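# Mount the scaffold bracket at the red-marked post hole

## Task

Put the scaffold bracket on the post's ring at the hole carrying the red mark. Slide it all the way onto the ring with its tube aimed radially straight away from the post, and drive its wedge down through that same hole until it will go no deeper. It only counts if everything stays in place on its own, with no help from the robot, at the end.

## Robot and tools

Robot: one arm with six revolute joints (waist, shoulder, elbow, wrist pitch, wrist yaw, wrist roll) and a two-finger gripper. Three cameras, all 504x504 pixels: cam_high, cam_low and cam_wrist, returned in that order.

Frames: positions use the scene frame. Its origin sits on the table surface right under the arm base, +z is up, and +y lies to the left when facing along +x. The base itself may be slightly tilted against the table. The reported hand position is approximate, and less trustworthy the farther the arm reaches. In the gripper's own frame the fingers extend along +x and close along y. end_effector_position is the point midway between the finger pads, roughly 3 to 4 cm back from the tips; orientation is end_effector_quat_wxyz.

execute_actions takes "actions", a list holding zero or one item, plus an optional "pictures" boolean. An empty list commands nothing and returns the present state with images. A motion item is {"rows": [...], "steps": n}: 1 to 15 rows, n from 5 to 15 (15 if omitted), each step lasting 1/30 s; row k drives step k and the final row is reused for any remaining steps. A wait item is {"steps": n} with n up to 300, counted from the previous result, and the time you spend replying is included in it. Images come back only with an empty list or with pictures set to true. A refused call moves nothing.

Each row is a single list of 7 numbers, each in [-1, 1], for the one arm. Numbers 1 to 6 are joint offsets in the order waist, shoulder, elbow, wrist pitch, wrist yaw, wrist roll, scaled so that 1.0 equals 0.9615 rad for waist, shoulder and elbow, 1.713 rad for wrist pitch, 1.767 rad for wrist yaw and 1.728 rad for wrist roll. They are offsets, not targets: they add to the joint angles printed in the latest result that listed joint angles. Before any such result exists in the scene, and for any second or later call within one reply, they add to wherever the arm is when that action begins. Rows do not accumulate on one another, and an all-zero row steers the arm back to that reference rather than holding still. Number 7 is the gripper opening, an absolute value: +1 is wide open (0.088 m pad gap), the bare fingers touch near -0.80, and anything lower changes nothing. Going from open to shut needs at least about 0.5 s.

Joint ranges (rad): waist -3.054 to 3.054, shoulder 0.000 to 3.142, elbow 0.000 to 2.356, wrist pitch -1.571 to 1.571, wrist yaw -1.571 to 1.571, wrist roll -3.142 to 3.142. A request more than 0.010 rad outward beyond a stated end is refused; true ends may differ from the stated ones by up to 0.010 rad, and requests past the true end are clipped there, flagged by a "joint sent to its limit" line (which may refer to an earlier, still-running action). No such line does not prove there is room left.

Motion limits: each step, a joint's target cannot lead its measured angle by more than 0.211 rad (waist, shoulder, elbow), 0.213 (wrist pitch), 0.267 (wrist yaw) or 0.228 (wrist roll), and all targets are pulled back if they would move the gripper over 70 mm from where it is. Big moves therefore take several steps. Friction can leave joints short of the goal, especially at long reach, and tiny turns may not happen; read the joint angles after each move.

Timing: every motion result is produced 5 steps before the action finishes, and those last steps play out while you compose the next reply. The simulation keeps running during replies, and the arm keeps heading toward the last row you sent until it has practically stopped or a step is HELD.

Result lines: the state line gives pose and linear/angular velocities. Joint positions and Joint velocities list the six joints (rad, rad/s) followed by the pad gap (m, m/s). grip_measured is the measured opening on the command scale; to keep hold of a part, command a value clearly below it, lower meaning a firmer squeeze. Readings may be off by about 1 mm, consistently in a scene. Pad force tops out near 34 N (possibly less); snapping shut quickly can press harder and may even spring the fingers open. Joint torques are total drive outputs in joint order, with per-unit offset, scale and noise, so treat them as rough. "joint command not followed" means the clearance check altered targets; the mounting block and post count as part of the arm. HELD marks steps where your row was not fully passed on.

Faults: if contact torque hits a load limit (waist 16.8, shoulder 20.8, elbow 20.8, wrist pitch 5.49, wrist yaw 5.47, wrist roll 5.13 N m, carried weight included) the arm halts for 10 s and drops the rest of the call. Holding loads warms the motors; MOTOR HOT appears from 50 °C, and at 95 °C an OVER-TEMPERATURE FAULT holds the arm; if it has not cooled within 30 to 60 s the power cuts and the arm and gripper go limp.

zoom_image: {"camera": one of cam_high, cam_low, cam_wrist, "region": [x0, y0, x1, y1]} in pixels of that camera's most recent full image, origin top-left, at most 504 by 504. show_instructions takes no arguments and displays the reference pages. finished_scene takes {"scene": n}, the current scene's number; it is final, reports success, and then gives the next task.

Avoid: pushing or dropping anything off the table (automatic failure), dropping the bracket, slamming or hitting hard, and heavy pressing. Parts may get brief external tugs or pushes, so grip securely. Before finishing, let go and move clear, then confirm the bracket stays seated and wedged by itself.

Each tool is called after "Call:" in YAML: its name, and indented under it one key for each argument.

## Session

Call:
show_instructions:

Call:
execute_actions:
  actions: []

Reference images for this scene: manual page 1, manual page 2, manual page 3, manual page 4, manual page 5.

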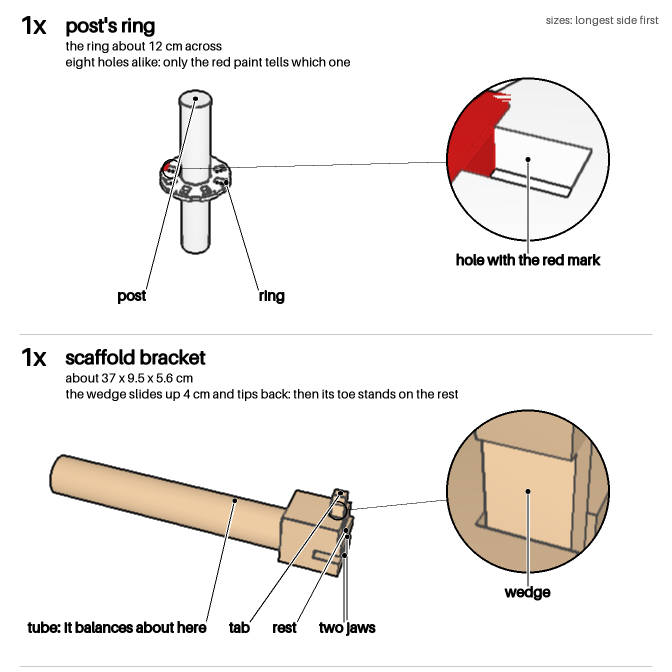

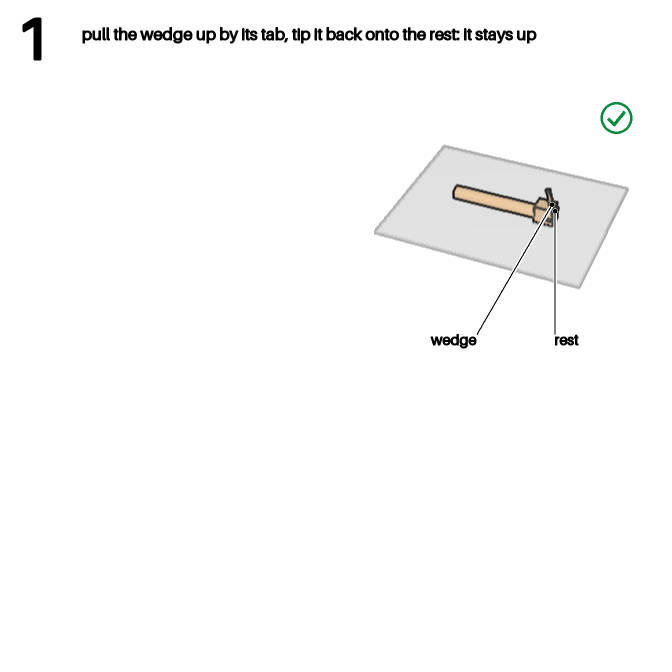

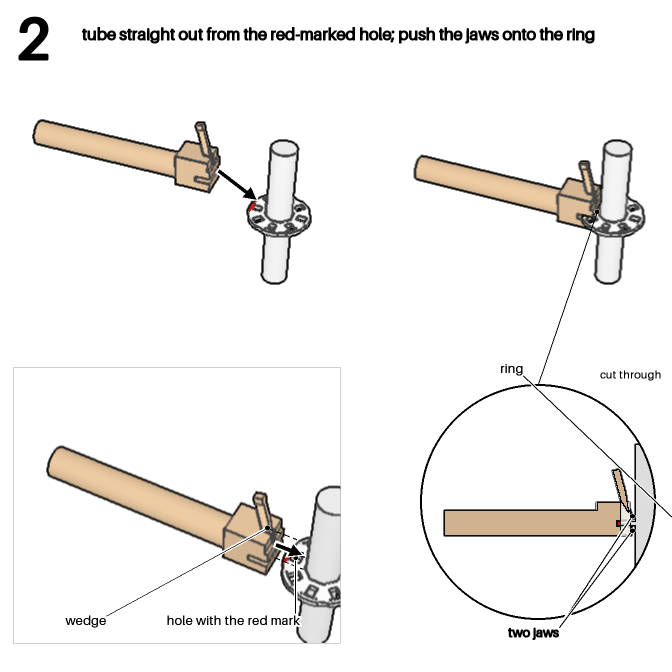

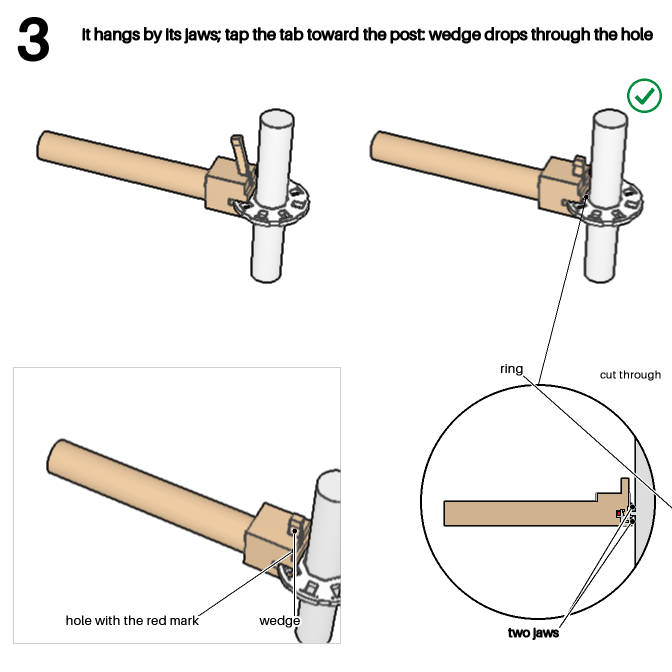

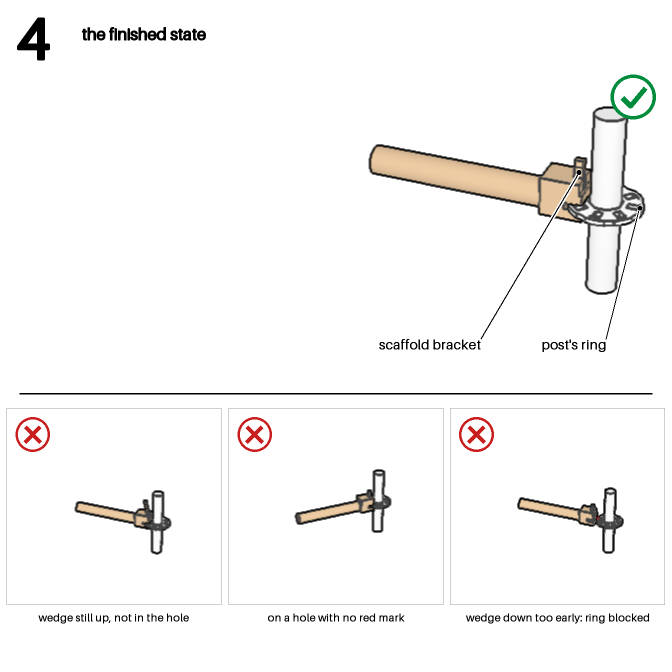

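Scene clock: 0.00 s of 4500.00 s.
end_effector_position=(+0.2255, +0.3181, +0.1917) grip_measured=+0.847 end_effector_quat_wxyz=(+0.197, +0.745, +0.089, -0.631) end_effector_velocity=(-0.003, +0.000, +0.001) end_effector_angular_velocity=(+0.008, +0.021, +0.005)
Joint positions: [ 1.051  2.049  1.875 -1.411  0.215 -2.518  0.081]
Joint velocities: [-0.002 -0.002  0.002 -0.007 -0.022 -0.007 -0.   ]
Joint torques (N m, as the arm reports them, + toward a larger angle): no reading
Heat: hottest elbow 25 °C (+0.0 °C/min).

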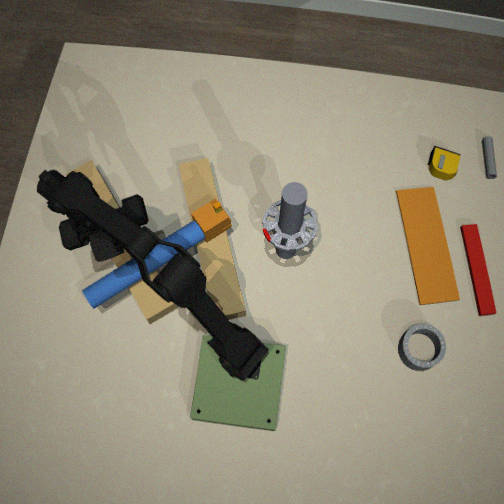

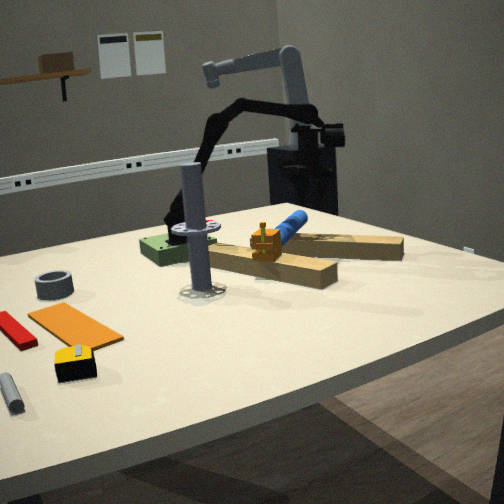

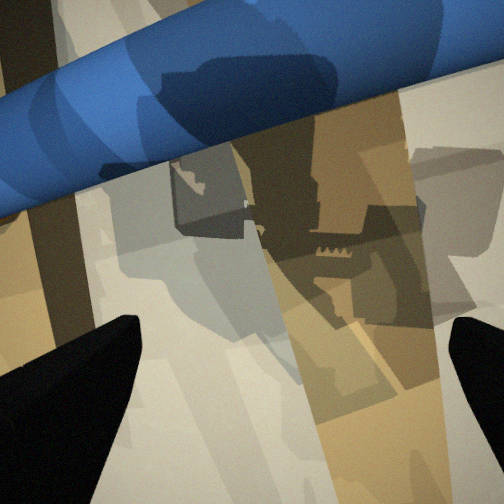

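Call:
execute_actions:
  actions:
    - {"rows": [[-0.283,-0.295,-0.353,0.032,-0.122,1.0,1]], "steps": 15}

Call:
execute_actions:
  actions:
    - {"steps": 30}

Scene clock: 4.20 s of 4500.00 s.
end_effector_position=(+0.2366, +0.2196, +0.2027) grip_measured=+1.000 end_effector_quat_wxyz=(-0.175, +0.692, -0.175, -0.678) end_effector_velocity=(-0.063, +0.016, -0.043) end_effector_angular_velocity=(+0.036, +0.194, -1.865)
Joint positions: [ 0.768  1.773  1.561 -1.361  0.011 -1.891  0.088]
Joint velocities: [ 0.105 -0.017 -0.188  0.022 -0.139  1.971  0.   ]
Joint torques (N m, as the arm reports them, + toward a larger angle): [ 0.49 -8.28  3.55  0.69 -0.26  0.04]
Heat: hottest shoulder 26 °C (+0.0 °C/min).
Steps of this call (steps 1 to 90: nothing new was sent; then 0.87 s passed at rest; steps 91 to 100: the first 10 steps of this action). Readings (joint positions):
91: [1.039 2.019 1.842 -1.380 0.167 -2.468]
92: [1.004 1.979 1.783 -1.366 0.107 -2.405]
94: [0.904 1.888 1.676 -1.374 0.062 -2.287]
98: [0.768 1.780 1.576 -1.366 0.024 -2.023]
100: the state above

Scene clock: 5.20 s of 4500.00 s.
end_effector_position=(+0.2309, +0.2210, +0.1984) grip_measured=+1.000 end_effector_quat_wxyz=(+0.502, -0.499, +0.505, +0.493) end_effector_velocity=(-0.000, -0.003, +0.000) end_effector_angular_velocity=(-0.010, +0.000, +0.005)
Joint positions: [ 0.78   1.772  1.544 -1.359  0.003 -0.793  0.088]
Joint velocities: [-0.002 -0.002 -0.002 -0.007  0.007 -0.007  0.   ]
Joint torques (N m, as the arm reports them, + toward a larger angle): [-0.22 -8.7   3.8   0.67 -0.25  0.06]
Heat: hottest shoulder 26 °C (+11.5 °C/min).
Kept back: nothing.
Steps of this call (steps 1 to 5: the last 5 steps of your previous action; steps 6 to 30: the robot went on to your last target). Readings (joint positions):
1: [0.772 1.773 1.556 -1.360 0.008 -1.825]
2: [0.776 1.773 1.551 -1.360 0.006 -1.759]
4: [0.779 1.773 1.545 -1.360 0.004 -1.628]
8: [0.780 1.773 1.544 -1.359 0.003 -1.364]
30: the state above

Call:
execute_actions:
  actions:
    - {"rows": [[0,0,0,0,0,1.0,1]], "steps": 15}

Call:
execute_actions:
  actions:
    - {"steps": 16}

Call:
execute_actions:
  actions:
    - {"rows": [[0,0,0,0,0,0.428,1]], "steps": 15}

Call:
execute_actions:
  actions:
    - {"steps": 14}
  pictures: true

Scene clock: 5.77 s of 4500.00 s.
end_effector_position=(+0.2310, +0.2211, +0.1984) grip_measured=+1.000 end_effector_quat_wxyz=(+0.635, -0.313, +0.636, +0.306) end_effector_velocity=(-0.003, -0.000, +0.000) end_effector_angular_velocity=(+0.006, -0.006, -1.968)
Joint positions: [ 0.78   1.772  1.544 -1.358  0.003 -0.144  0.088]
Joint velocities: [ 0.002 -0.002 -0.002 -0.007 -0.007  1.971  0.   ]
Joint torques (N m, as the arm reports them, + toward a larger angle): [-0.06 -7.86  4.63  0.49 -0.1   0.05]
Heat: hottest shoulder 26 °C (+10.4 °C/min).
Steps of this call (steps 1 to 7: the robot went on to your last target; steps 8 to 17: the first 10 steps of this action). Readings (joint positions):
8: [0.780 1.772 1.544 -1.358 0.003 -0.740]
9: [0.780 1.772 1.544 -1.358 0.003 -0.671]
11: [0.780 1.772 1.544 -1.358 0.003 -0.539]
15: [0.780 1.772 1.544 -1.358 0.003 -0.276]
17: the state above

Scene clock: 6.30 s of 4500.00 s.
end_effector_position=(+0.2310, +0.2211, +0.1984) grip_measured=+1.000 end_effector_quat_wxyz=(+0.707, +0.032, +0.705, -0.037) end_effector_velocity=(+0.004, +0.004, +0.001) end_effector_angular_velocity=(+0.026, -0.022, -0.874)
Joint positions: [ 0.78   1.772  1.544 -1.358  0.003  0.86   0.088]
Joint velocities: [-0.002 -0.002  0.002  0.022 -0.007  0.872  0.   ]
Joint torques (N m, as the arm reports them, + toward a larger angle): [-0.1  -7.92  4.65  0.49 -0.03  0.05]
Heat: hottest shoulder 27 °C (+19.0 °C/min).
Kept back: nothing.
Steps of this call (steps 1 to 5: the last 5 steps of your previous action; steps 6 to 16: the robot went on to your last target). Readings (joint positions):
1: [0.780 1.772 1.544 -1.358 0.003 -0.078]
2: [0.780 1.772 1.544 -1.358 0.003 -0.012]
4: [0.780 1.772 1.544 -1.358 0.003 0.119]
8: [0.780 1.772 1.544 -1.358 0.003 0.383]
16: the state above

Scene clock: 6.63 s of 4500.00 s.
end_effector_position=(+0.2310, +0.2211, +0.1984) grip_measured=+1.000 end_effector_quat_wxyz=(+0.663, +0.250, +0.659, -0.255) end_effector_velocity=(-0.002, -0.001, +0.000) end_effector_angular_velocity=(+0.004, +0.000, -1.255)
Joint positions: [ 0.78   1.772  1.544 -1.358  0.003  1.492  0.088]
Joint velocities: [-0.002 -0.002 -0.002 -0.007 -0.007  1.253  0.   ]
Joint torques (N m, as the arm reports them, + toward a larger angle): [-0.14 -7.82  4.56  0.47 -0.01  0.07]
Heat: hottest shoulder 27 °C (+18.1 °C/min).
Steps of this call (steps 1 to 10: the first 10 steps of this action). Readings (joint positions):
1: [0.780 1.772 1.544 -1.358 0.003 0.918]
2: [0.780 1.772 1.544 -1.358 0.003 0.985]
4: [0.780 1.772 1.544 -1.358 0.003 1.117]
8: [0.780 1.772 1.544 -1.358 0.003 1.380]
10: the state above

Scene clock: 7.10 s of 4500.00 s.
end_effector_position=(+0.2310, +0.2211, +0.1984) grip_measured=+1.000 end_effector_quat_wxyz=(+0.649, +0.284, +0.644, -0.289) end_effector_velocity=(-0.004, +0.001, +0.000) end_effector_angular_velocity=(+0.011, +0.021, +0.010)
Joint positions: [ 0.78   1.772  1.544 -1.358  0.003  1.597  0.088]
Joint velocities: [ 0.002 -0.002 -0.002 -0.007 -0.022 -0.007  0.   ]
Joint torques (N m, as the arm reports them, + toward a larger angle): [-0.13 -7.9   4.57  0.44 -0.01  0.05]
Heat: hottest shoulder 27 °C (+16.9 °C/min).
Kept back: nothing.
Steps of this call (steps 1 to 5: the last 5 steps of your previous action; steps 6 to 14: the robot went on to your last target). Readings (joint positions):
1: [0.780 1.772 1.544 -1.358 0.003 1.525]
2: [0.780 1.772 1.544 -1.358 0.003 1.547]
4: [0.780 1.772 1.544 -1.358 0.003 1.573]
8: [0.780 1.772 1.544 -1.358 0.003 1.592]
14: the state above

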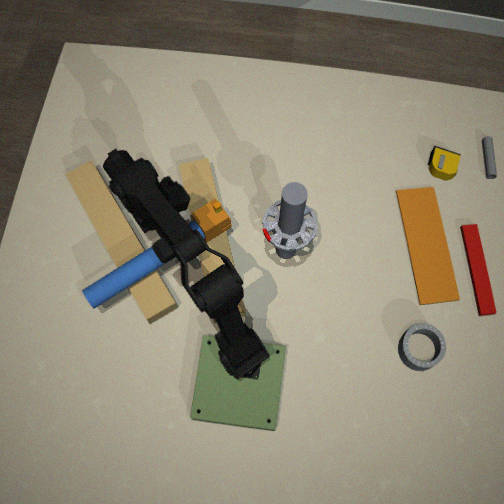

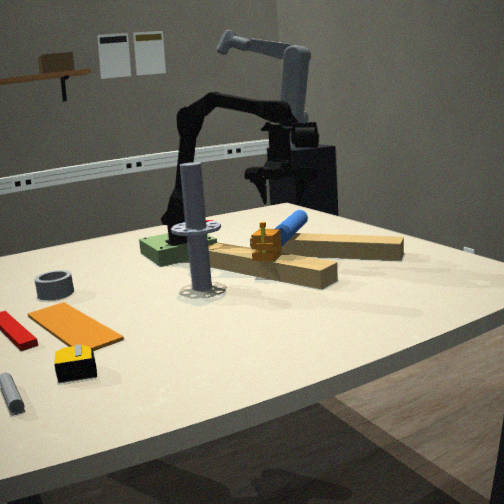

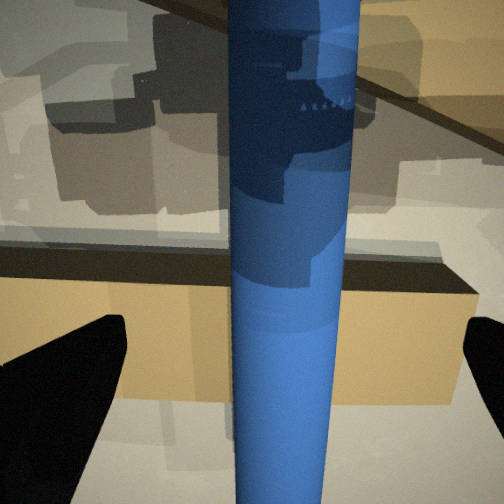

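Call:
execute_actions:
  actions:
    - {"rows": [[-0.308,0.042,-0.078,0.067,0,-0.172,1]], "steps": 15}

Call:
execute_actions:
  actions:
    - {"steps": 12}
  pictures: true

Scene clock: 8.27 s of 4500.00 s.
end_effector_position=(+0.2954, +0.1444, +0.1694) grip_measured=+1.000 end_effector_quat_wxyz=(+0.645, +0.290, +0.642, -0.296) end_effector_velocity=(+0.004, +0.023, +0.000) end_effector_angular_velocity=(+0.048, -0.048, +0.186)
Joint positions: [ 0.475  1.811  1.475 -1.251  0.007  1.312  0.088]
Joint velocities: [ 0.046 -0.002 -0.002  0.066 -0.022 -0.139  0.   ]
Joint torques (N m, as the arm reports them, + toward a larger angle): [ 0.92 -8.06  4.02  0.71 -0.21 -0.07]
Heat: hottest shoulder 27 °C (+14.5 °C/min).
Steps of this call (steps 1 to 25: the robot went on to your last target; steps 26 to 35: the first 10 steps of this action). Readings (joint positions):
26: [0.767 1.774 1.535 -1.342 -0.006 1.550]
27: [0.729 1.775 1.523 -1.310 -0.009 1.487]
29: [0.622 1.790 1.505 -1.272 -0.003 1.394]
33: [0.480 1.811 1.477 -1.255 0.008 1.323]
35: the state above

Scene clock: 8.67 s of 4500.00 s.
end_effector_position=(+0.2947, +0.1476, +0.1693) grip_measured=+1.000 end_effector_quat_wxyz=(+0.648, +0.285, +0.644, -0.288) end_effector_velocity=(-0.007, -0.001, -0.001) end_effector_angular_velocity=(+0.008, +0.034, +0.005)
Joint positions: [ 0.483  1.811  1.475 -1.247  0.006  1.302  0.088]
Joint velocities: [-0.002 -0.002 -0.007 -0.022 -0.022 -0.007  0.   ]
Joint torques (N m, as the arm reports them, + toward a larger angle): [-0.09 -7.99  4.05  0.69 -0.13 -0.07]
Heat: hottest shoulder 27 °C (+13.8 °C/min).
Kept back: nothing.
Steps of this call (steps 1 to 5: the last 5 steps of your previous action; steps 6 to 12: the robot went on to your last target). Readings (joint positions):
1: [0.477 1.811 1.475 -1.249 0.007 1.309]
2: [0.480 1.811 1.475 -1.247 0.006 1.306]
4: [0.483 1.811 1.475 -1.247 0.006 1.304]
8: [0.483 1.811 1.475 -1.247 0.006 1.302]
12: the state above

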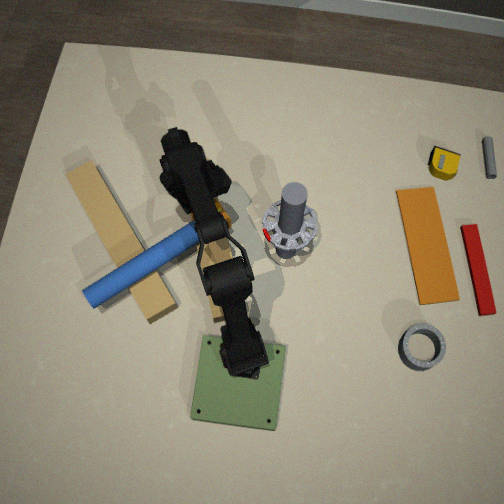

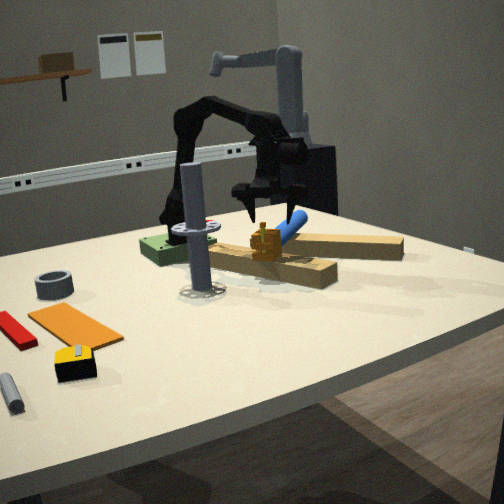

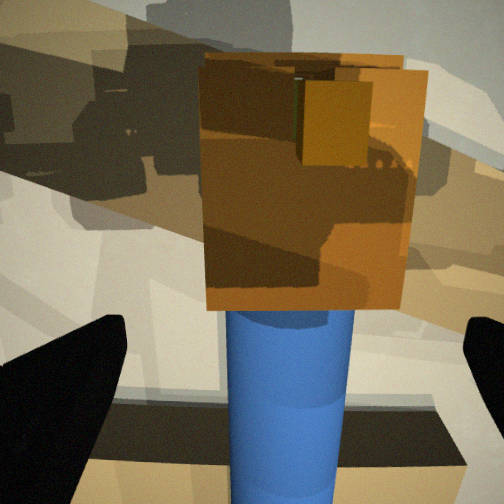

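Call:
execute_actions:
  actions:
    - {"rows": [[0.129,0.008,-0.19,0.108,0,0.072,1]], "steps": 15}

Call:
execute_actions:
  actions:
    - {"steps": 12}
  pictures: true

Scene clock: 10.20 s of 4500.00 s.
end_effector_position=(+0.2669, +0.1797, +0.1216) grip_measured=+1.000 end_effector_quat_wxyz=(+0.648, +0.279, +0.648, -0.289) end_effector_velocity=(+0.025, +0.011, +0.004) end_effector_angular_velocity=(+0.096, -0.103, -0.063)
Joint positions: [ 0.611  1.823  1.297 -1.069  0.004  1.421  0.088]
Joint velocities: [-0.027 -0.017 -0.002  0.125 -0.022  0.037  0.   ]
Joint torques (N m, as the arm reports them, + toward a larger angle): [-0.33 -8.38  4.01  0.61  0.07  0.06]
Heat: hottest shoulder 27 °C (+11.8 °C/min).
Steps of this call (steps 1 to 30: the robot went on to your last target; steps 31 to 36: nothing new was sent; steps 37 to 46: the first 10 steps of this action). Readings (joint positions):
37: [0.491 1.809 1.447 -1.204 0.011 1.329]
38: [0.514 1.802 1.409 -1.148 0.012 1.359]
40: [0.571 1.807 1.351 -1.110 0.006 1.393]
44: [0.612 1.823 1.298 -1.077 0.004 1.417]
46: the state above

Scene clock: 10.60 s of 4500.00 s.
end_effector_position=(+0.2679, +0.1798, +0.1217) grip_measured=+1.000 end_effector_quat_wxyz=(+0.648, +0.282, +0.646, -0.289) end_effector_velocity=(+0.003, -0.002, +0.000) end_effector_angular_velocity=(-0.002, -0.010, +0.015)
Joint positions: [ 0.609  1.823  1.297 -1.065  0.004  1.424  0.088]
Joint velocities: [-0.007 -0.002 -0.002  0.007  0.007 -0.022  0.   ]
Joint torques (N m, as the arm reports them, + toward a larger angle): [-0.25 -8.44  3.87  0.65  0.05  0.05]
Heat: hottest shoulder 27 °C (+11.3 °C/min).
Kept back: nothing.
Steps of this call (steps 1 to 5: the last 5 steps of your previous action; steps 6 to 12: the robot went on to your last target). Readings (joint positions):
1: [0.610 1.823 1.297 -1.066 0.004 1.421]
2: [0.609 1.823 1.297 -1.066 0.004 1.422]
4: [0.609 1.823 1.297 -1.066 0.004 1.423]
8: [0.609 1.823 1.297 -1.065 0.004 1.424]
12: the state above

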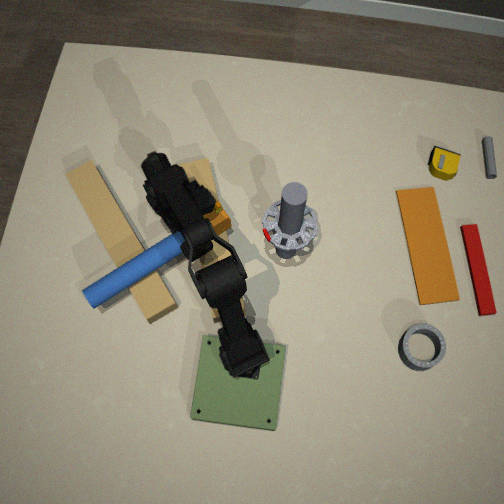

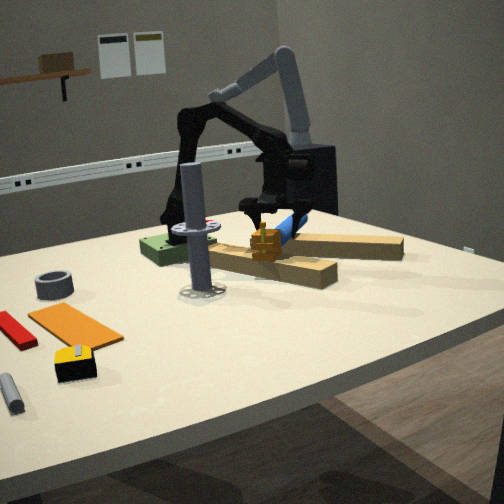

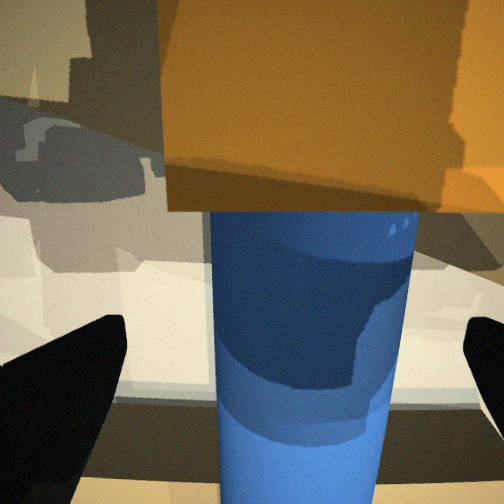

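Call:
execute_actions:
  actions:
    - {"rows": [[0,0.027,-0.105,0.08,0,0,1]], "steps": 15}

Call:
execute_actions:
  actions:
    - {"steps": 12}
  pictures: true

Scene clock: 11.63 s of 4500.00 s.
end_effector_position=(+0.2670, +0.1791, +0.0920) grip_measured=+1.000 end_effector_quat_wxyz=(+0.650, +0.286, +0.644, -0.285) end_effector_velocity=(+0.010, +0.007, -0.001) end_effector_angular_velocity=(+0.040, -0.047, +0.005)
Joint positions: [ 0.609  1.845  1.201 -0.934  0.004  1.424  0.088]
Joint velocities: [-0.002 -0.002 -0.007  0.066 -0.007 -0.007  0.   ]
Joint torques (N m, as the arm reports them, + toward a larger angle): [-0.07 -7.69  3.78  0.66 -0.02  0.  ]
Heat: hottest shoulder 28 °C (+15.5 °C/min).
Steps of this call (steps 1 to 15: the robot went on to your last target; steps 16 to 21: nothing new was sent; steps 22 to 31: the first 10 steps of this action). Readings (joint positions):
22: [0.609 1.823 1.282 -1.036 0.004 1.424]
23: [0.609 1.823 1.263 -0.995 0.004 1.424]
25: [0.609 1.832 1.233 -0.962 0.004 1.424]
29: [0.609 1.845 1.202 -0.940 0.004 1.424]
31: the state above

Scene clock: 12.03 s of 4500.00 s.
end_effector_position=(+0.2676, +0.1795, +0.0920) grip_measured=+1.000 end_effector_quat_wxyz=(+0.651, +0.287, +0.643, -0.284) end_effector_velocity=(-0.002, -0.001, +0.000) end_effector_angular_velocity=(+0.002, +0.010, +0.005)
Joint positions: [ 0.609  1.845  1.201 -0.93   0.004  1.424  0.088]
Joint velocities: [-0.002 -0.002 -0.002 -0.007 -0.007 -0.007  0.   ]
Joint torques (N m, as the arm reports them, + toward a larger angle): [-0.06 -7.61  3.71  0.7   0.   -0.02]
Heat: hottest shoulder 28 °C (+15.0 °C/min).
Kept back: nothing.
Steps of this call (steps 1 to 5: the last 5 steps of your previous action; steps 6 to 12: the robot went on to your last target). Readings (joint positions):
1: [0.609 1.845 1.201 -0.932 0.004 1.424]
2: [0.609 1.845 1.201 -0.931 0.004 1.424]
4: [0.609 1.845 1.201 -0.931 0.004 1.424]
8: [0.609 1.845 1.201 -0.930 0.004 1.424]
12: the state above

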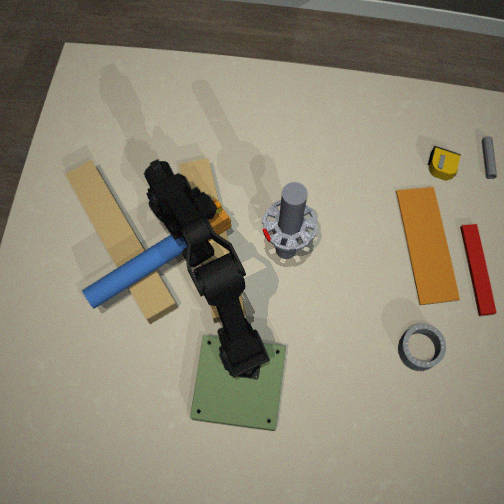

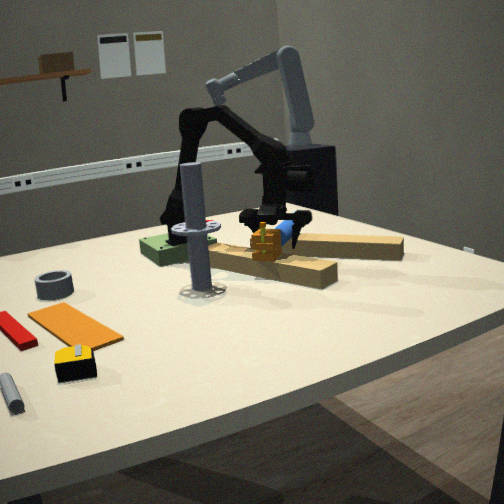

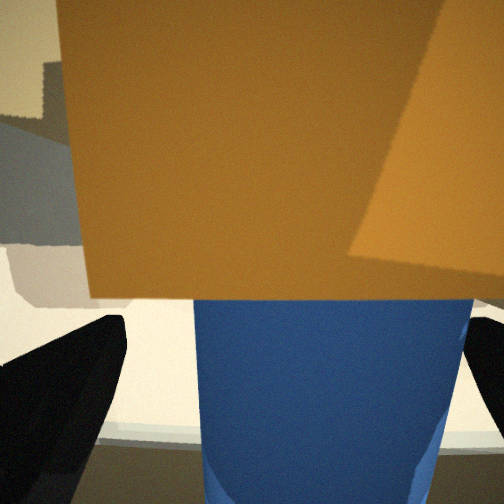

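Call:
execute_actions:
  actions:
    - {"rows": [[0.082,-0.022,-0.034,0,0,0.046,1]], "steps": 15}

Call:
execute_actions:
  actions:
    - {"steps": 12}
  pictures: true

Scene clock: 12.90 s of 4500.00 s.
end_effector_position=(+0.2475, +0.1962, +0.0896) grip_measured=+1.000 end_effector_quat_wxyz=(+0.650, +0.282, +0.645, -0.286) end_effector_velocity=(-0.006, -0.005, +0.005) end_effector_angular_velocity=(-0.008, +0.022, -0.025)
Joint positions: [ 0.689  1.834  1.177 -0.927  0.005  1.499  0.088]
Joint velocities: [-0.002 -0.017 -0.002 -0.037 -0.007  0.022  0.   ]
Joint torques (N m, as the arm reports them, + toward a larger angle): [-0.23 -8.88  3.4   0.26 -0.05  0.08]
Heat: hottest shoulder 28 °C (+14.0 °C/min).
Steps of this call (steps 1 to 15: the robot went on to your last target; step 16: nothing new was sent; steps 17 to 26: the first 10 steps of this action). Readings (joint positions):
17: [0.614 1.844 1.198 -0.928 0.006 1.441]
18: [0.629 1.842 1.193 -0.927 0.007 1.461]
20: [0.665 1.837 1.183 -0.927 0.006 1.482]
24: [0.689 1.835 1.177 -0.927 0.005 1.497]
26: the state above

Scene clock: 13.30 s of 4500.00 s.
end_effector_position=(+0.2476, +0.1962, +0.0898) grip_measured=+1.000 end_effector_quat_wxyz=(+0.650, +0.283, +0.644, -0.286) end_effector_velocity=(-0.003, -0.004, +0.002) end_effector_angular_velocity=(-0.005, +0.018, -0.000)
Joint positions: [ 0.689  1.833  1.177 -0.927  0.005  1.502  0.088]
Joint velocities: [-0.007 -0.007 -0.002 -0.022 -0.007 -0.007  0.   ]
Joint torques (N m, as the arm reports them, + toward a larger angle): [-0.22 -8.89  3.41  0.26 -0.03  0.05]
Heat: hottest shoulder 28 °C (+13.5 °C/min).
Kept back: nothing.
Steps of this call (steps 1 to 5: the last 5 steps of your previous action; steps 6 to 12: the robot went on to your last target). Readings (joint positions):
1: [0.689 1.834 1.177 -0.927 0.005 1.500]
2: [0.689 1.833 1.177 -0.927 0.005 1.500]
4: [0.689 1.833 1.177 -0.927 0.005 1.501]
8: [0.689 1.833 1.177 -0.927 0.005 1.502]
12: the state above

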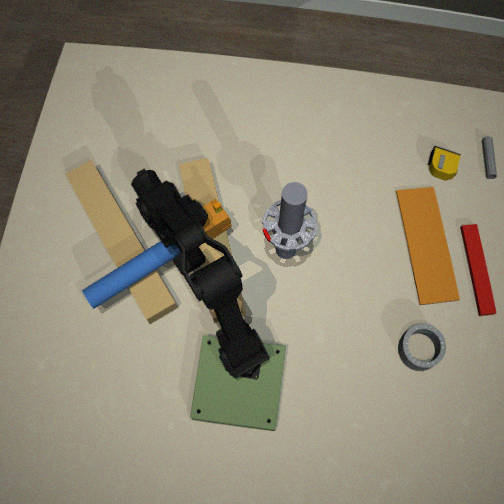

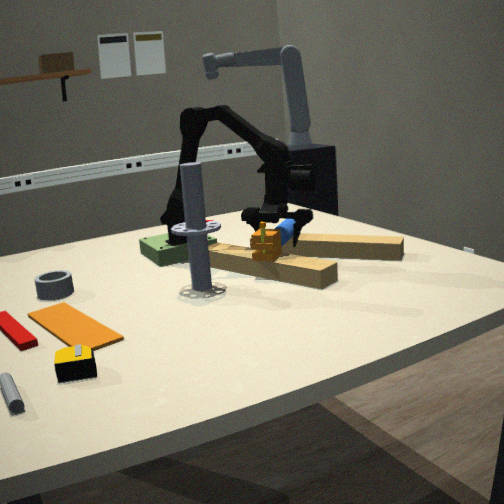

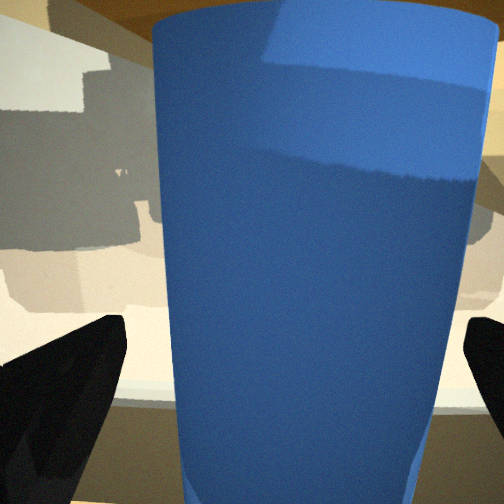

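Call:
execute_actions:
  actions:
    - {"rows": [[0,0,0,0,0,0,0.7],[0,0,0,0,0,0,0.5],[0,0,0,0,0,0,0.35],[0,0,0,0,0,0,0.2],[0,0,0,0,0,0,0.1],[0,0,0,0,0,0,0.0],[0,0,0,0,0,0,-0.1],[0,0,0,0,0,0,-0.2],[0,0,0,0,0,0,-0.3],[0,0,0,0,0,0,-0.4],[0,0,0,0,0,0,-0.5],[0,0,0,0,0,0,-0.6]], "steps": 15}

Call:
execute_actions:
  actions:
    - {"steps": 15}
  pictures: true

Scene clock: 14.47 s of 4500.00 s.
end_effector_position=(+0.2478, +0.1964, +0.0898) grip_measured=+0.189 end_effector_quat_wxyz=(+0.650, +0.284, +0.644, -0.286) end_effector_velocity=(+0.001, +0.001, +0.000) end_effector_angular_velocity=(+0.010, -0.001, +0.005)
Joint positions: [ 0.689  1.833  1.177 -0.925  0.005  1.502  0.048]
Joint velocities: [-0.002 -0.002 -0.002  0.007 -0.007 -0.007 -0.   ]
Joint torques (N m, as the arm reports them, + toward a larger angle): [-0.05 -7.86  4.19  0.32 -0.02 -0.03]
Heat: hottest shoulder 28 °C (+12.4 °C/min).
Steps of this call (steps 1 to 15: the robot went on to your last target; steps 16 to 25: nothing new was sent; steps 26 to 35: the first 10 steps of this action). Readings (joint positions):
26: [0.689 1.833 1.177 -0.927 0.005 1.502]
27: [0.689 1.833 1.177 -0.927 0.005 1.502]
29: [0.689 1.833 1.177 -0.927 0.005 1.502]
33: [0.689 1.833 1.177 -0.926 0.005 1.502]
35: the state above

Scene clock: 14.97 s of 4500.00 s.
end_effector_position=(+0.2478, +0.1964, +0.0898) grip_measured=+0.189 end_effector_quat_wxyz=(+0.650, +0.284, +0.644, -0.286) end_effector_velocity=(-0.004, -0.005, -0.001) end_effector_angular_velocity=(-0.011, +0.026, +0.015)
Joint positions: [ 0.689  1.833  1.177 -0.925  0.005  1.502  0.048]
Joint velocities: [-0.007  0.002 -0.002 -0.022 -0.007 -0.022 -0.   ]
Joint torques (N m, as the arm reports them, + toward a larger angle): [-0.14 -7.81  4.19  0.31 -0.03 -0.03]
Heat: hottest shoulder 28 °C (+12.0 °C/min).
Kept back: nothing.
Steps of this call (steps 1 to 5: the last 5 steps of your previous action; steps 6 to 15: the robot went on to your last target). Readings (joint positions):
1: [0.689 1.833 1.177 -0.925 0.005 1.502]
2: [0.689 1.833 1.177 -0.925 0.005 1.502]
4: [0.689 1.833 1.177 -0.925 0.005 1.502]
8: [0.689 1.833 1.177 -0.925 0.005 1.502]
15: the state above
The arm was judged still, so your last target was given up. Only a new action makes it travel on or press farther. Fingers that are still opening or closing keep moving.

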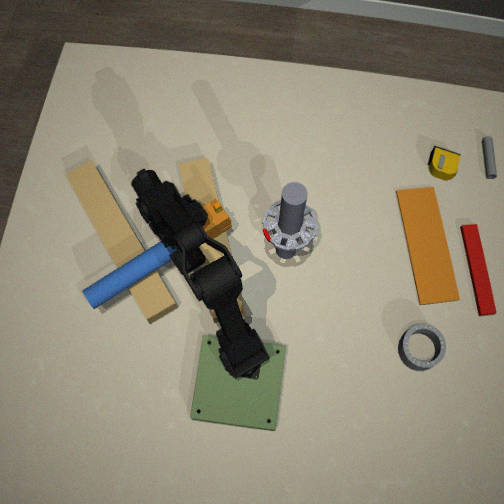

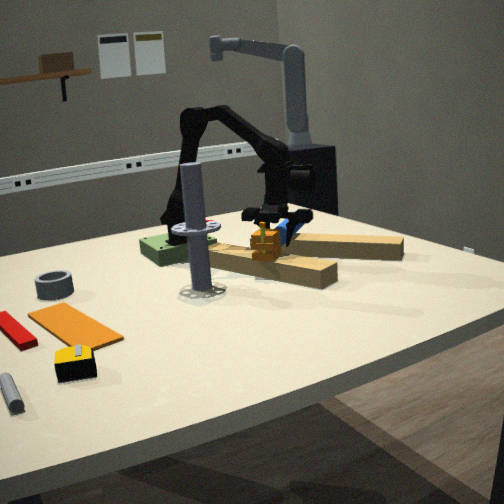

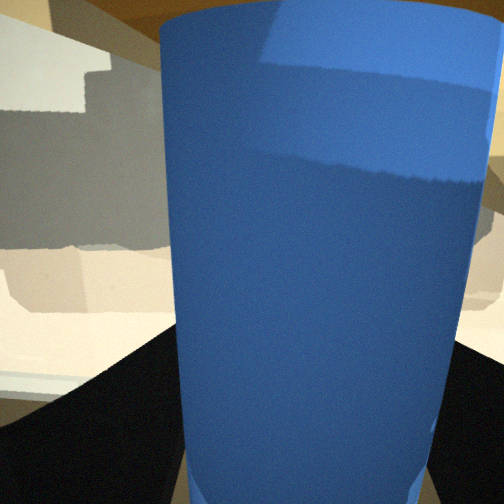

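Call:
execute_actions:
  actions:
    - {"rows": [[0,-0.02,0.06,-0.04,0,0,-0.6],[0,-0.04,0.12,-0.085,0,0,-0.6],[0,-0.055,0.17,-0.125,0,0,-0.6],[0,-0.072,0.222,-0.162,0,0,-0.6]], "steps": 15}

Call:
execute_actions:
  actions:
    - {"steps": 8}

Scene clock: 16.27 s of 4500.00 s.
end_effector_position=(+0.2504, +0.1988, +0.1559) grip_measured=+0.189 end_effector_quat_wxyz=(+0.651, +0.285, +0.643, -0.285) end_effector_velocity=(-0.015, -0.012, +0.069) end_effector_angular_velocity=(-0.007, -0.003, +0.010)
Joint positions: [ 0.689  1.775  1.377 -1.18   0.005  1.502  0.048]
Joint velocities: [ 0.002 -0.11   0.144 -0.256  0.007 -0.007 -0.   ]
Joint torques (N m, as the arm reports them, + toward a larger angle): [-0.11 -8.27  4.59 -0.12 -0.02  0.  ]
Heat: hottest shoulder 29 °C (+14.8 °C/min).
Steps of this call (steps 1 to 29: nothing new was sent; steps 30 to 39: the first 10 steps of this action). Readings (joint positions):
30: [0.689 1.833 1.183 -0.934 0.005 1.502]
31: [0.689 1.833 1.202 -0.967 0.005 1.502]
33: [0.689 1.830 1.258 -1.079 0.005 1.502]
37: [0.689 1.787 1.356 -1.162 0.005 1.502]
39: the state above

Scene clock: 16.53 s of 4500.00 s.
end_effector_position=(+0.2475, +0.1965, +0.1559) grip_measured=+0.189 end_effector_quat_wxyz=(+0.648, +0.280, +0.646, -0.290) end_effector_velocity=(-0.004, +0.002, -0.001) end_effector_angular_velocity=(+0.010, +0.023, +0.009)
Joint positions: [ 0.689  1.776  1.378 -1.199  0.005  1.502  0.048]
Joint velocities: [ 0.002  0.002 -0.002 -0.007 -0.022 -0.007 -0.   ]
Joint torques (N m, as the arm reports them, + toward a larger angle): [-0.06 -9.27  5.54  0.16 -0.01 -0.02]
Heat: hottest shoulder 29 °C (+14.5 °C/min).
Kept back: nothing.
Steps of this call (steps 1 to 5: the last 5 steps of your previous action; steps 6 to 8: the robot went on to your last target). Readings (joint positions):
1: [0.689 1.773 1.379 -1.188 0.005 1.502]
2: [0.689 1.773 1.380 -1.193 0.005 1.502]
4: [0.689 1.775 1.379 -1.199 0.005 1.502]
8: the state above

Call:
execute_actions:
  actions:
    - {"rows": [[-0.03,-0.11,-0.03,-0.04,0,0.12,-0.6],[-0.065,-0.232,-0.065,-0.082,0,0.246,-0.6]], "steps": 15}

Call:
execute_actions:
  actions:
    - {"steps": 12}
  pictures: true

Scene clock: 17.07 s of 4500.00 s.
end_effector_position=(+0.2193, +0.1514, +0.1984) grip_measured=+0.190 end_effector_quat_wxyz=(+0.568, +0.428, +0.559, -0.427) end_effector_velocity=(-0.032, -0.020, -0.011) end_effector_angular_velocity=(-0.096, +0.153, -0.196)
Joint positions: [ 0.624  1.562  1.314 -1.33   0.008  1.906  0.048]
Joint velocities: [ 0.002  0.007 -0.037 -0.139 -0.007  0.198 -0.   ]
Joint torques (N m, as the arm reports them, + toward a larger angle): [ 0.27 -7.14  5.04  0.18 -0.13  0.05]
Heat: hottest shoulder 29 °C (+14.1 °C/min).
Steps of this call (steps 1 to 6: the robot went on to your last target; steps 7 to 16: the first 10 steps of this action). Readings (joint positions):
7: [0.689 1.765 1.375 -1.201 0.005 1.537]
8: [0.683 1.737 1.360 -1.213 0.002 1.608]
10: [0.656 1.662 1.326 -1.308 0.001 1.742]
14: [0.624 1.564 1.314 -1.327 0.008 1.886]
16: the state above

Scene clock: 17.47 s of 4500.00 s.
end_effector_position=(+0.2172, +0.1499, +0.1966) grip_measured=+0.190 end_effector_quat_wxyz=(+0.562, +0.429, +0.556, -0.437) end_effector_velocity=(-0.005, -0.003, +0.000) end_effector_angular_velocity=(-0.006, +0.022, +0.005)
Joint positions: [ 0.624  1.564  1.309 -1.336  0.008  1.925  0.048]
Joint velocities: [-0.002 -0.002 -0.002 -0.022 -0.007 -0.007 -0.   ]
Joint torques (N m, as the arm reports them, + toward a larger angle): [ 0.17 -7.52  5.15  0.2  -0.14  0.07]
Heat: hottest shoulder 29 °C (+13.7 °C/min).
Kept back: nothing.
Steps of this call (steps 1 to 5: the last 5 steps of your previous action; steps 6 to 12: the robot went on to your last target). Readings (joint positions):
1: [0.624 1.563 1.312 -1.332 0.008 1.912]
2: [0.624 1.564 1.310 -1.334 0.008 1.916]
4: [0.624 1.564 1.309 -1.336 0.008 1.921]
8: [0.624 1.564 1.309 -1.336 0.008 1.924]
12: the state above

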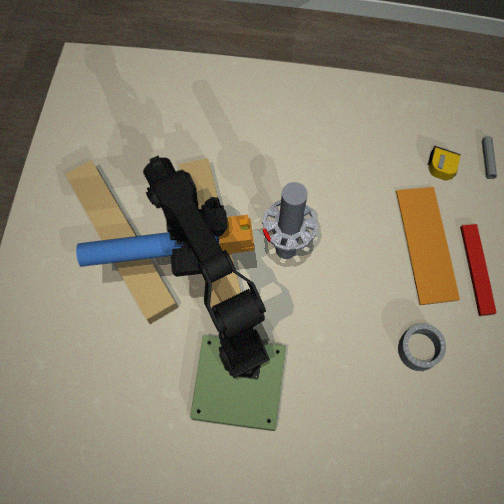

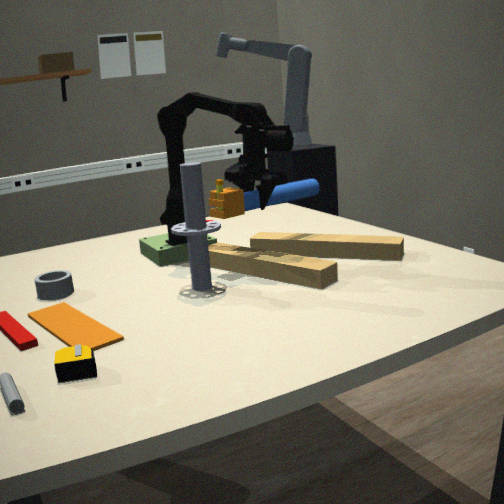

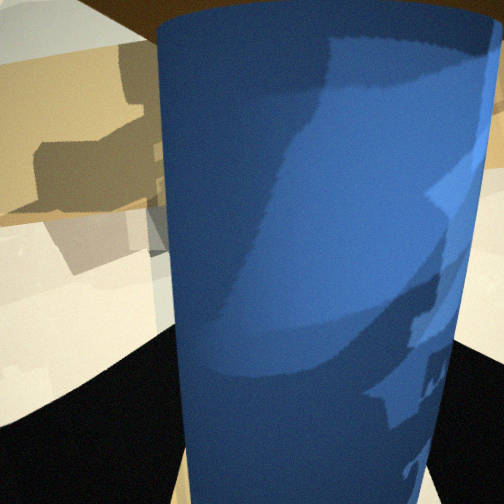

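Call:
zoom_image:
  camera: "cam_high"
  region: [200, 170, 340, 280]

Call:
zoom_image:
  camera: "cam_low"
  region: [150, 160, 290, 270]

Region (200, 170, 340, 280) of cam_high's 504x504 image, scaled by 3.600, with more detail than that image has; it fills the top 396 rows of this view, and the rest is white.

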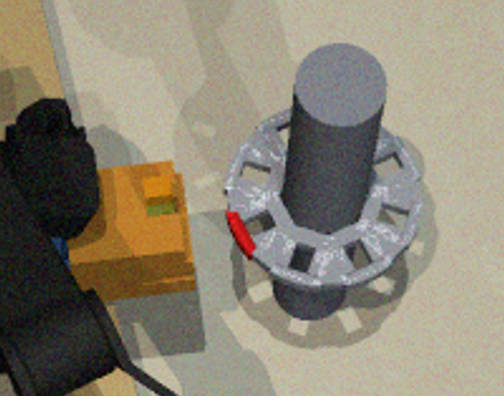

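Region (150, 160, 290, 270) of cam_low's 504x504 image, scaled by 3.600, with more detail than that image has; it fills the top 396 rows of this view, and the rest is white.

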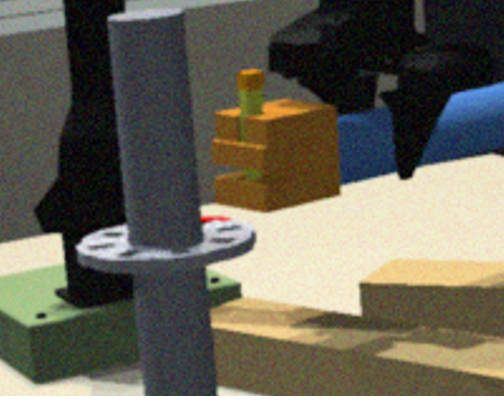

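Call:
execute_actions:
  actions:
    - {"rows": [[-0.015,-0.08,-0.12,0.03,0,-0.08,-0.6],[-0.033,-0.16,-0.255,0.06,0,-0.165,-0.6]], "steps": 15}

Call:
execute_actions:
  actions:
    - {"steps": 12}
  pictures: true

Call:
zoom_image:
  camera: "cam_high"
  region: [60, 150, 340, 330]

Call:
zoom_image:
  camera: "cam_low"
  region: [150, 160, 290, 270]

Scene clock: 19.77 s of 4500.00 s.
end_effector_position=(+0.1873, +0.1215, +0.1629) grip_measured=+0.190 end_effector_quat_wxyz=(+0.606, +0.350, +0.610, -0.372) end_effector_velocity=(+0.009, +0.007, +0.014) end_effector_angular_velocity=(+0.085, -0.109, +0.122)
Joint positions: [ 0.596  1.435  1.058 -1.236  0.007  1.651  0.048]
Joint velocities: [-0.002 -0.081 -0.007  0.066 -0.007 -0.125 -0.   ]
Joint torques (N m, as the arm reports them, + toward a larger angle): [-0.37 -7.38  5.22  0.32  0.05 -0.06]
Heat: hottest shoulder 29 °C (+12.1 °C/min).
Steps of this call (steps 1 to 30: the robot went on to your last target; steps 31 to 59: nothing new was sent; steps 60 to 69: the first 10 steps of this action). Readings (joint positions):
60: [0.623 1.554 1.292 -1.321 0.008 1.902]
61: [0.619 1.525 1.246 -1.280 0.007 1.840]
63: [0.606 1.468 1.150 -1.263 0.007 1.730]
67: [0.596 1.437 1.060 -1.247 0.007 1.662]
69: the state above

Scene clock: 20.17 s of 4500.00 s.
end_effector_position=(+0.1875, +0.1215, +0.1649) grip_measured=+0.190 end_effector_quat_wxyz=(+0.609, +0.351, +0.610, -0.366) end_effector_velocity=(-0.003, +0.001, -0.001) end_effector_angular_velocity=(+0.012, +0.022, +0.004)
Joint positions: [ 0.595  1.426  1.058 -1.235  0.007  1.642  0.048]
Joint velocities: [-0.002  0.002 -0.002 -0.007 -0.022 -0.007 -0.   ]
Joint torques (N m, as the arm reports them, + toward a larger angle): [-0.32 -6.89  5.07  0.54  0.06 -0.07]
Heat: hottest shoulder 29 °C (+11.9 °C/min).
Kept back: nothing.
Steps of this call (steps 1 to 5: the last 5 steps of your previous action; steps 6 to 12: the robot went on to your last target). Readings (joint positions):
1: [0.596 1.432 1.058 -1.235 0.007 1.648]
2: [0.596 1.429 1.058 -1.235 0.007 1.646]
4: [0.596 1.426 1.058 -1.235 0.007 1.644]
8: [0.596 1.426 1.058 -1.235 0.007 1.642]
12: the state above

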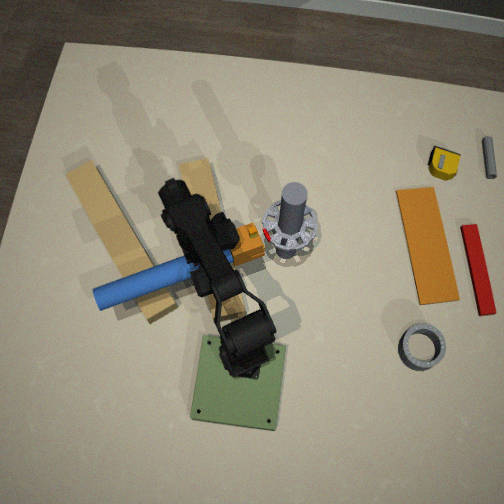

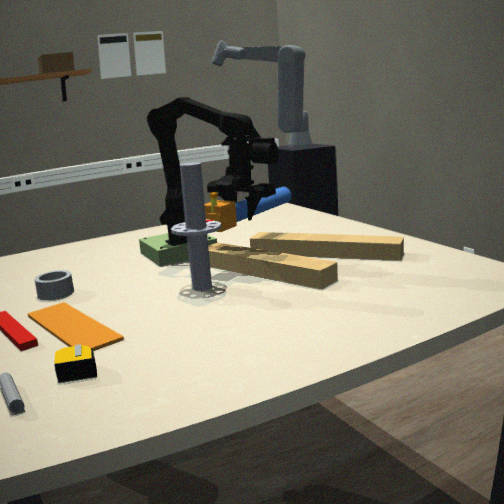

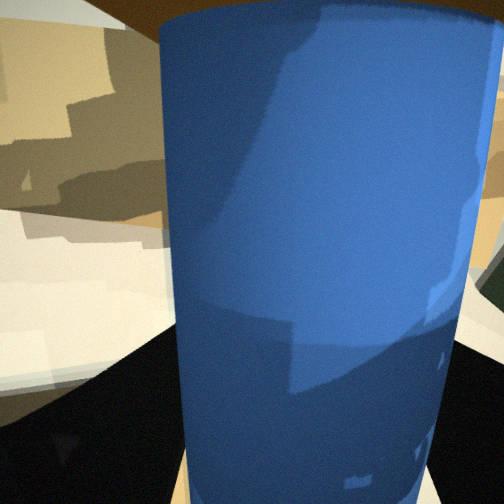

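Region (60, 150, 340, 330) of cam_high's 504x504 image, scaled by 1.800, with more detail than that image has; it fills the top 324 rows of this view, and the rest is white.

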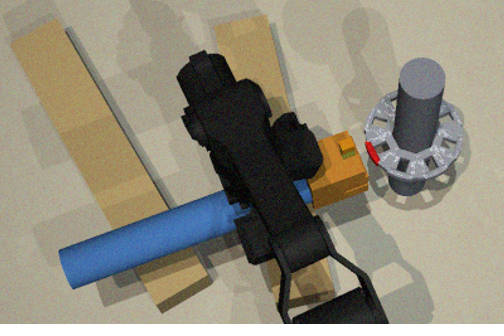

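Region (150, 160, 290, 270) of cam_low's 504x504 image, scaled by 3.600, with more detail than that image has; it fills the top 396 rows of this view, and the rest is white.

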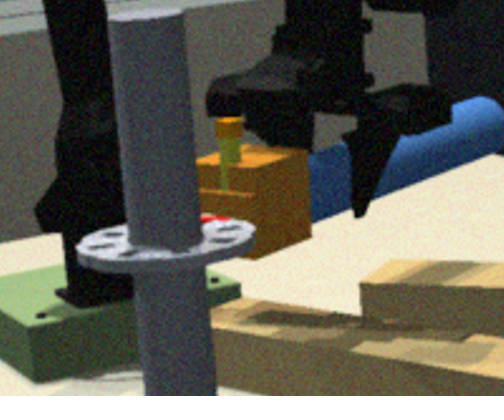

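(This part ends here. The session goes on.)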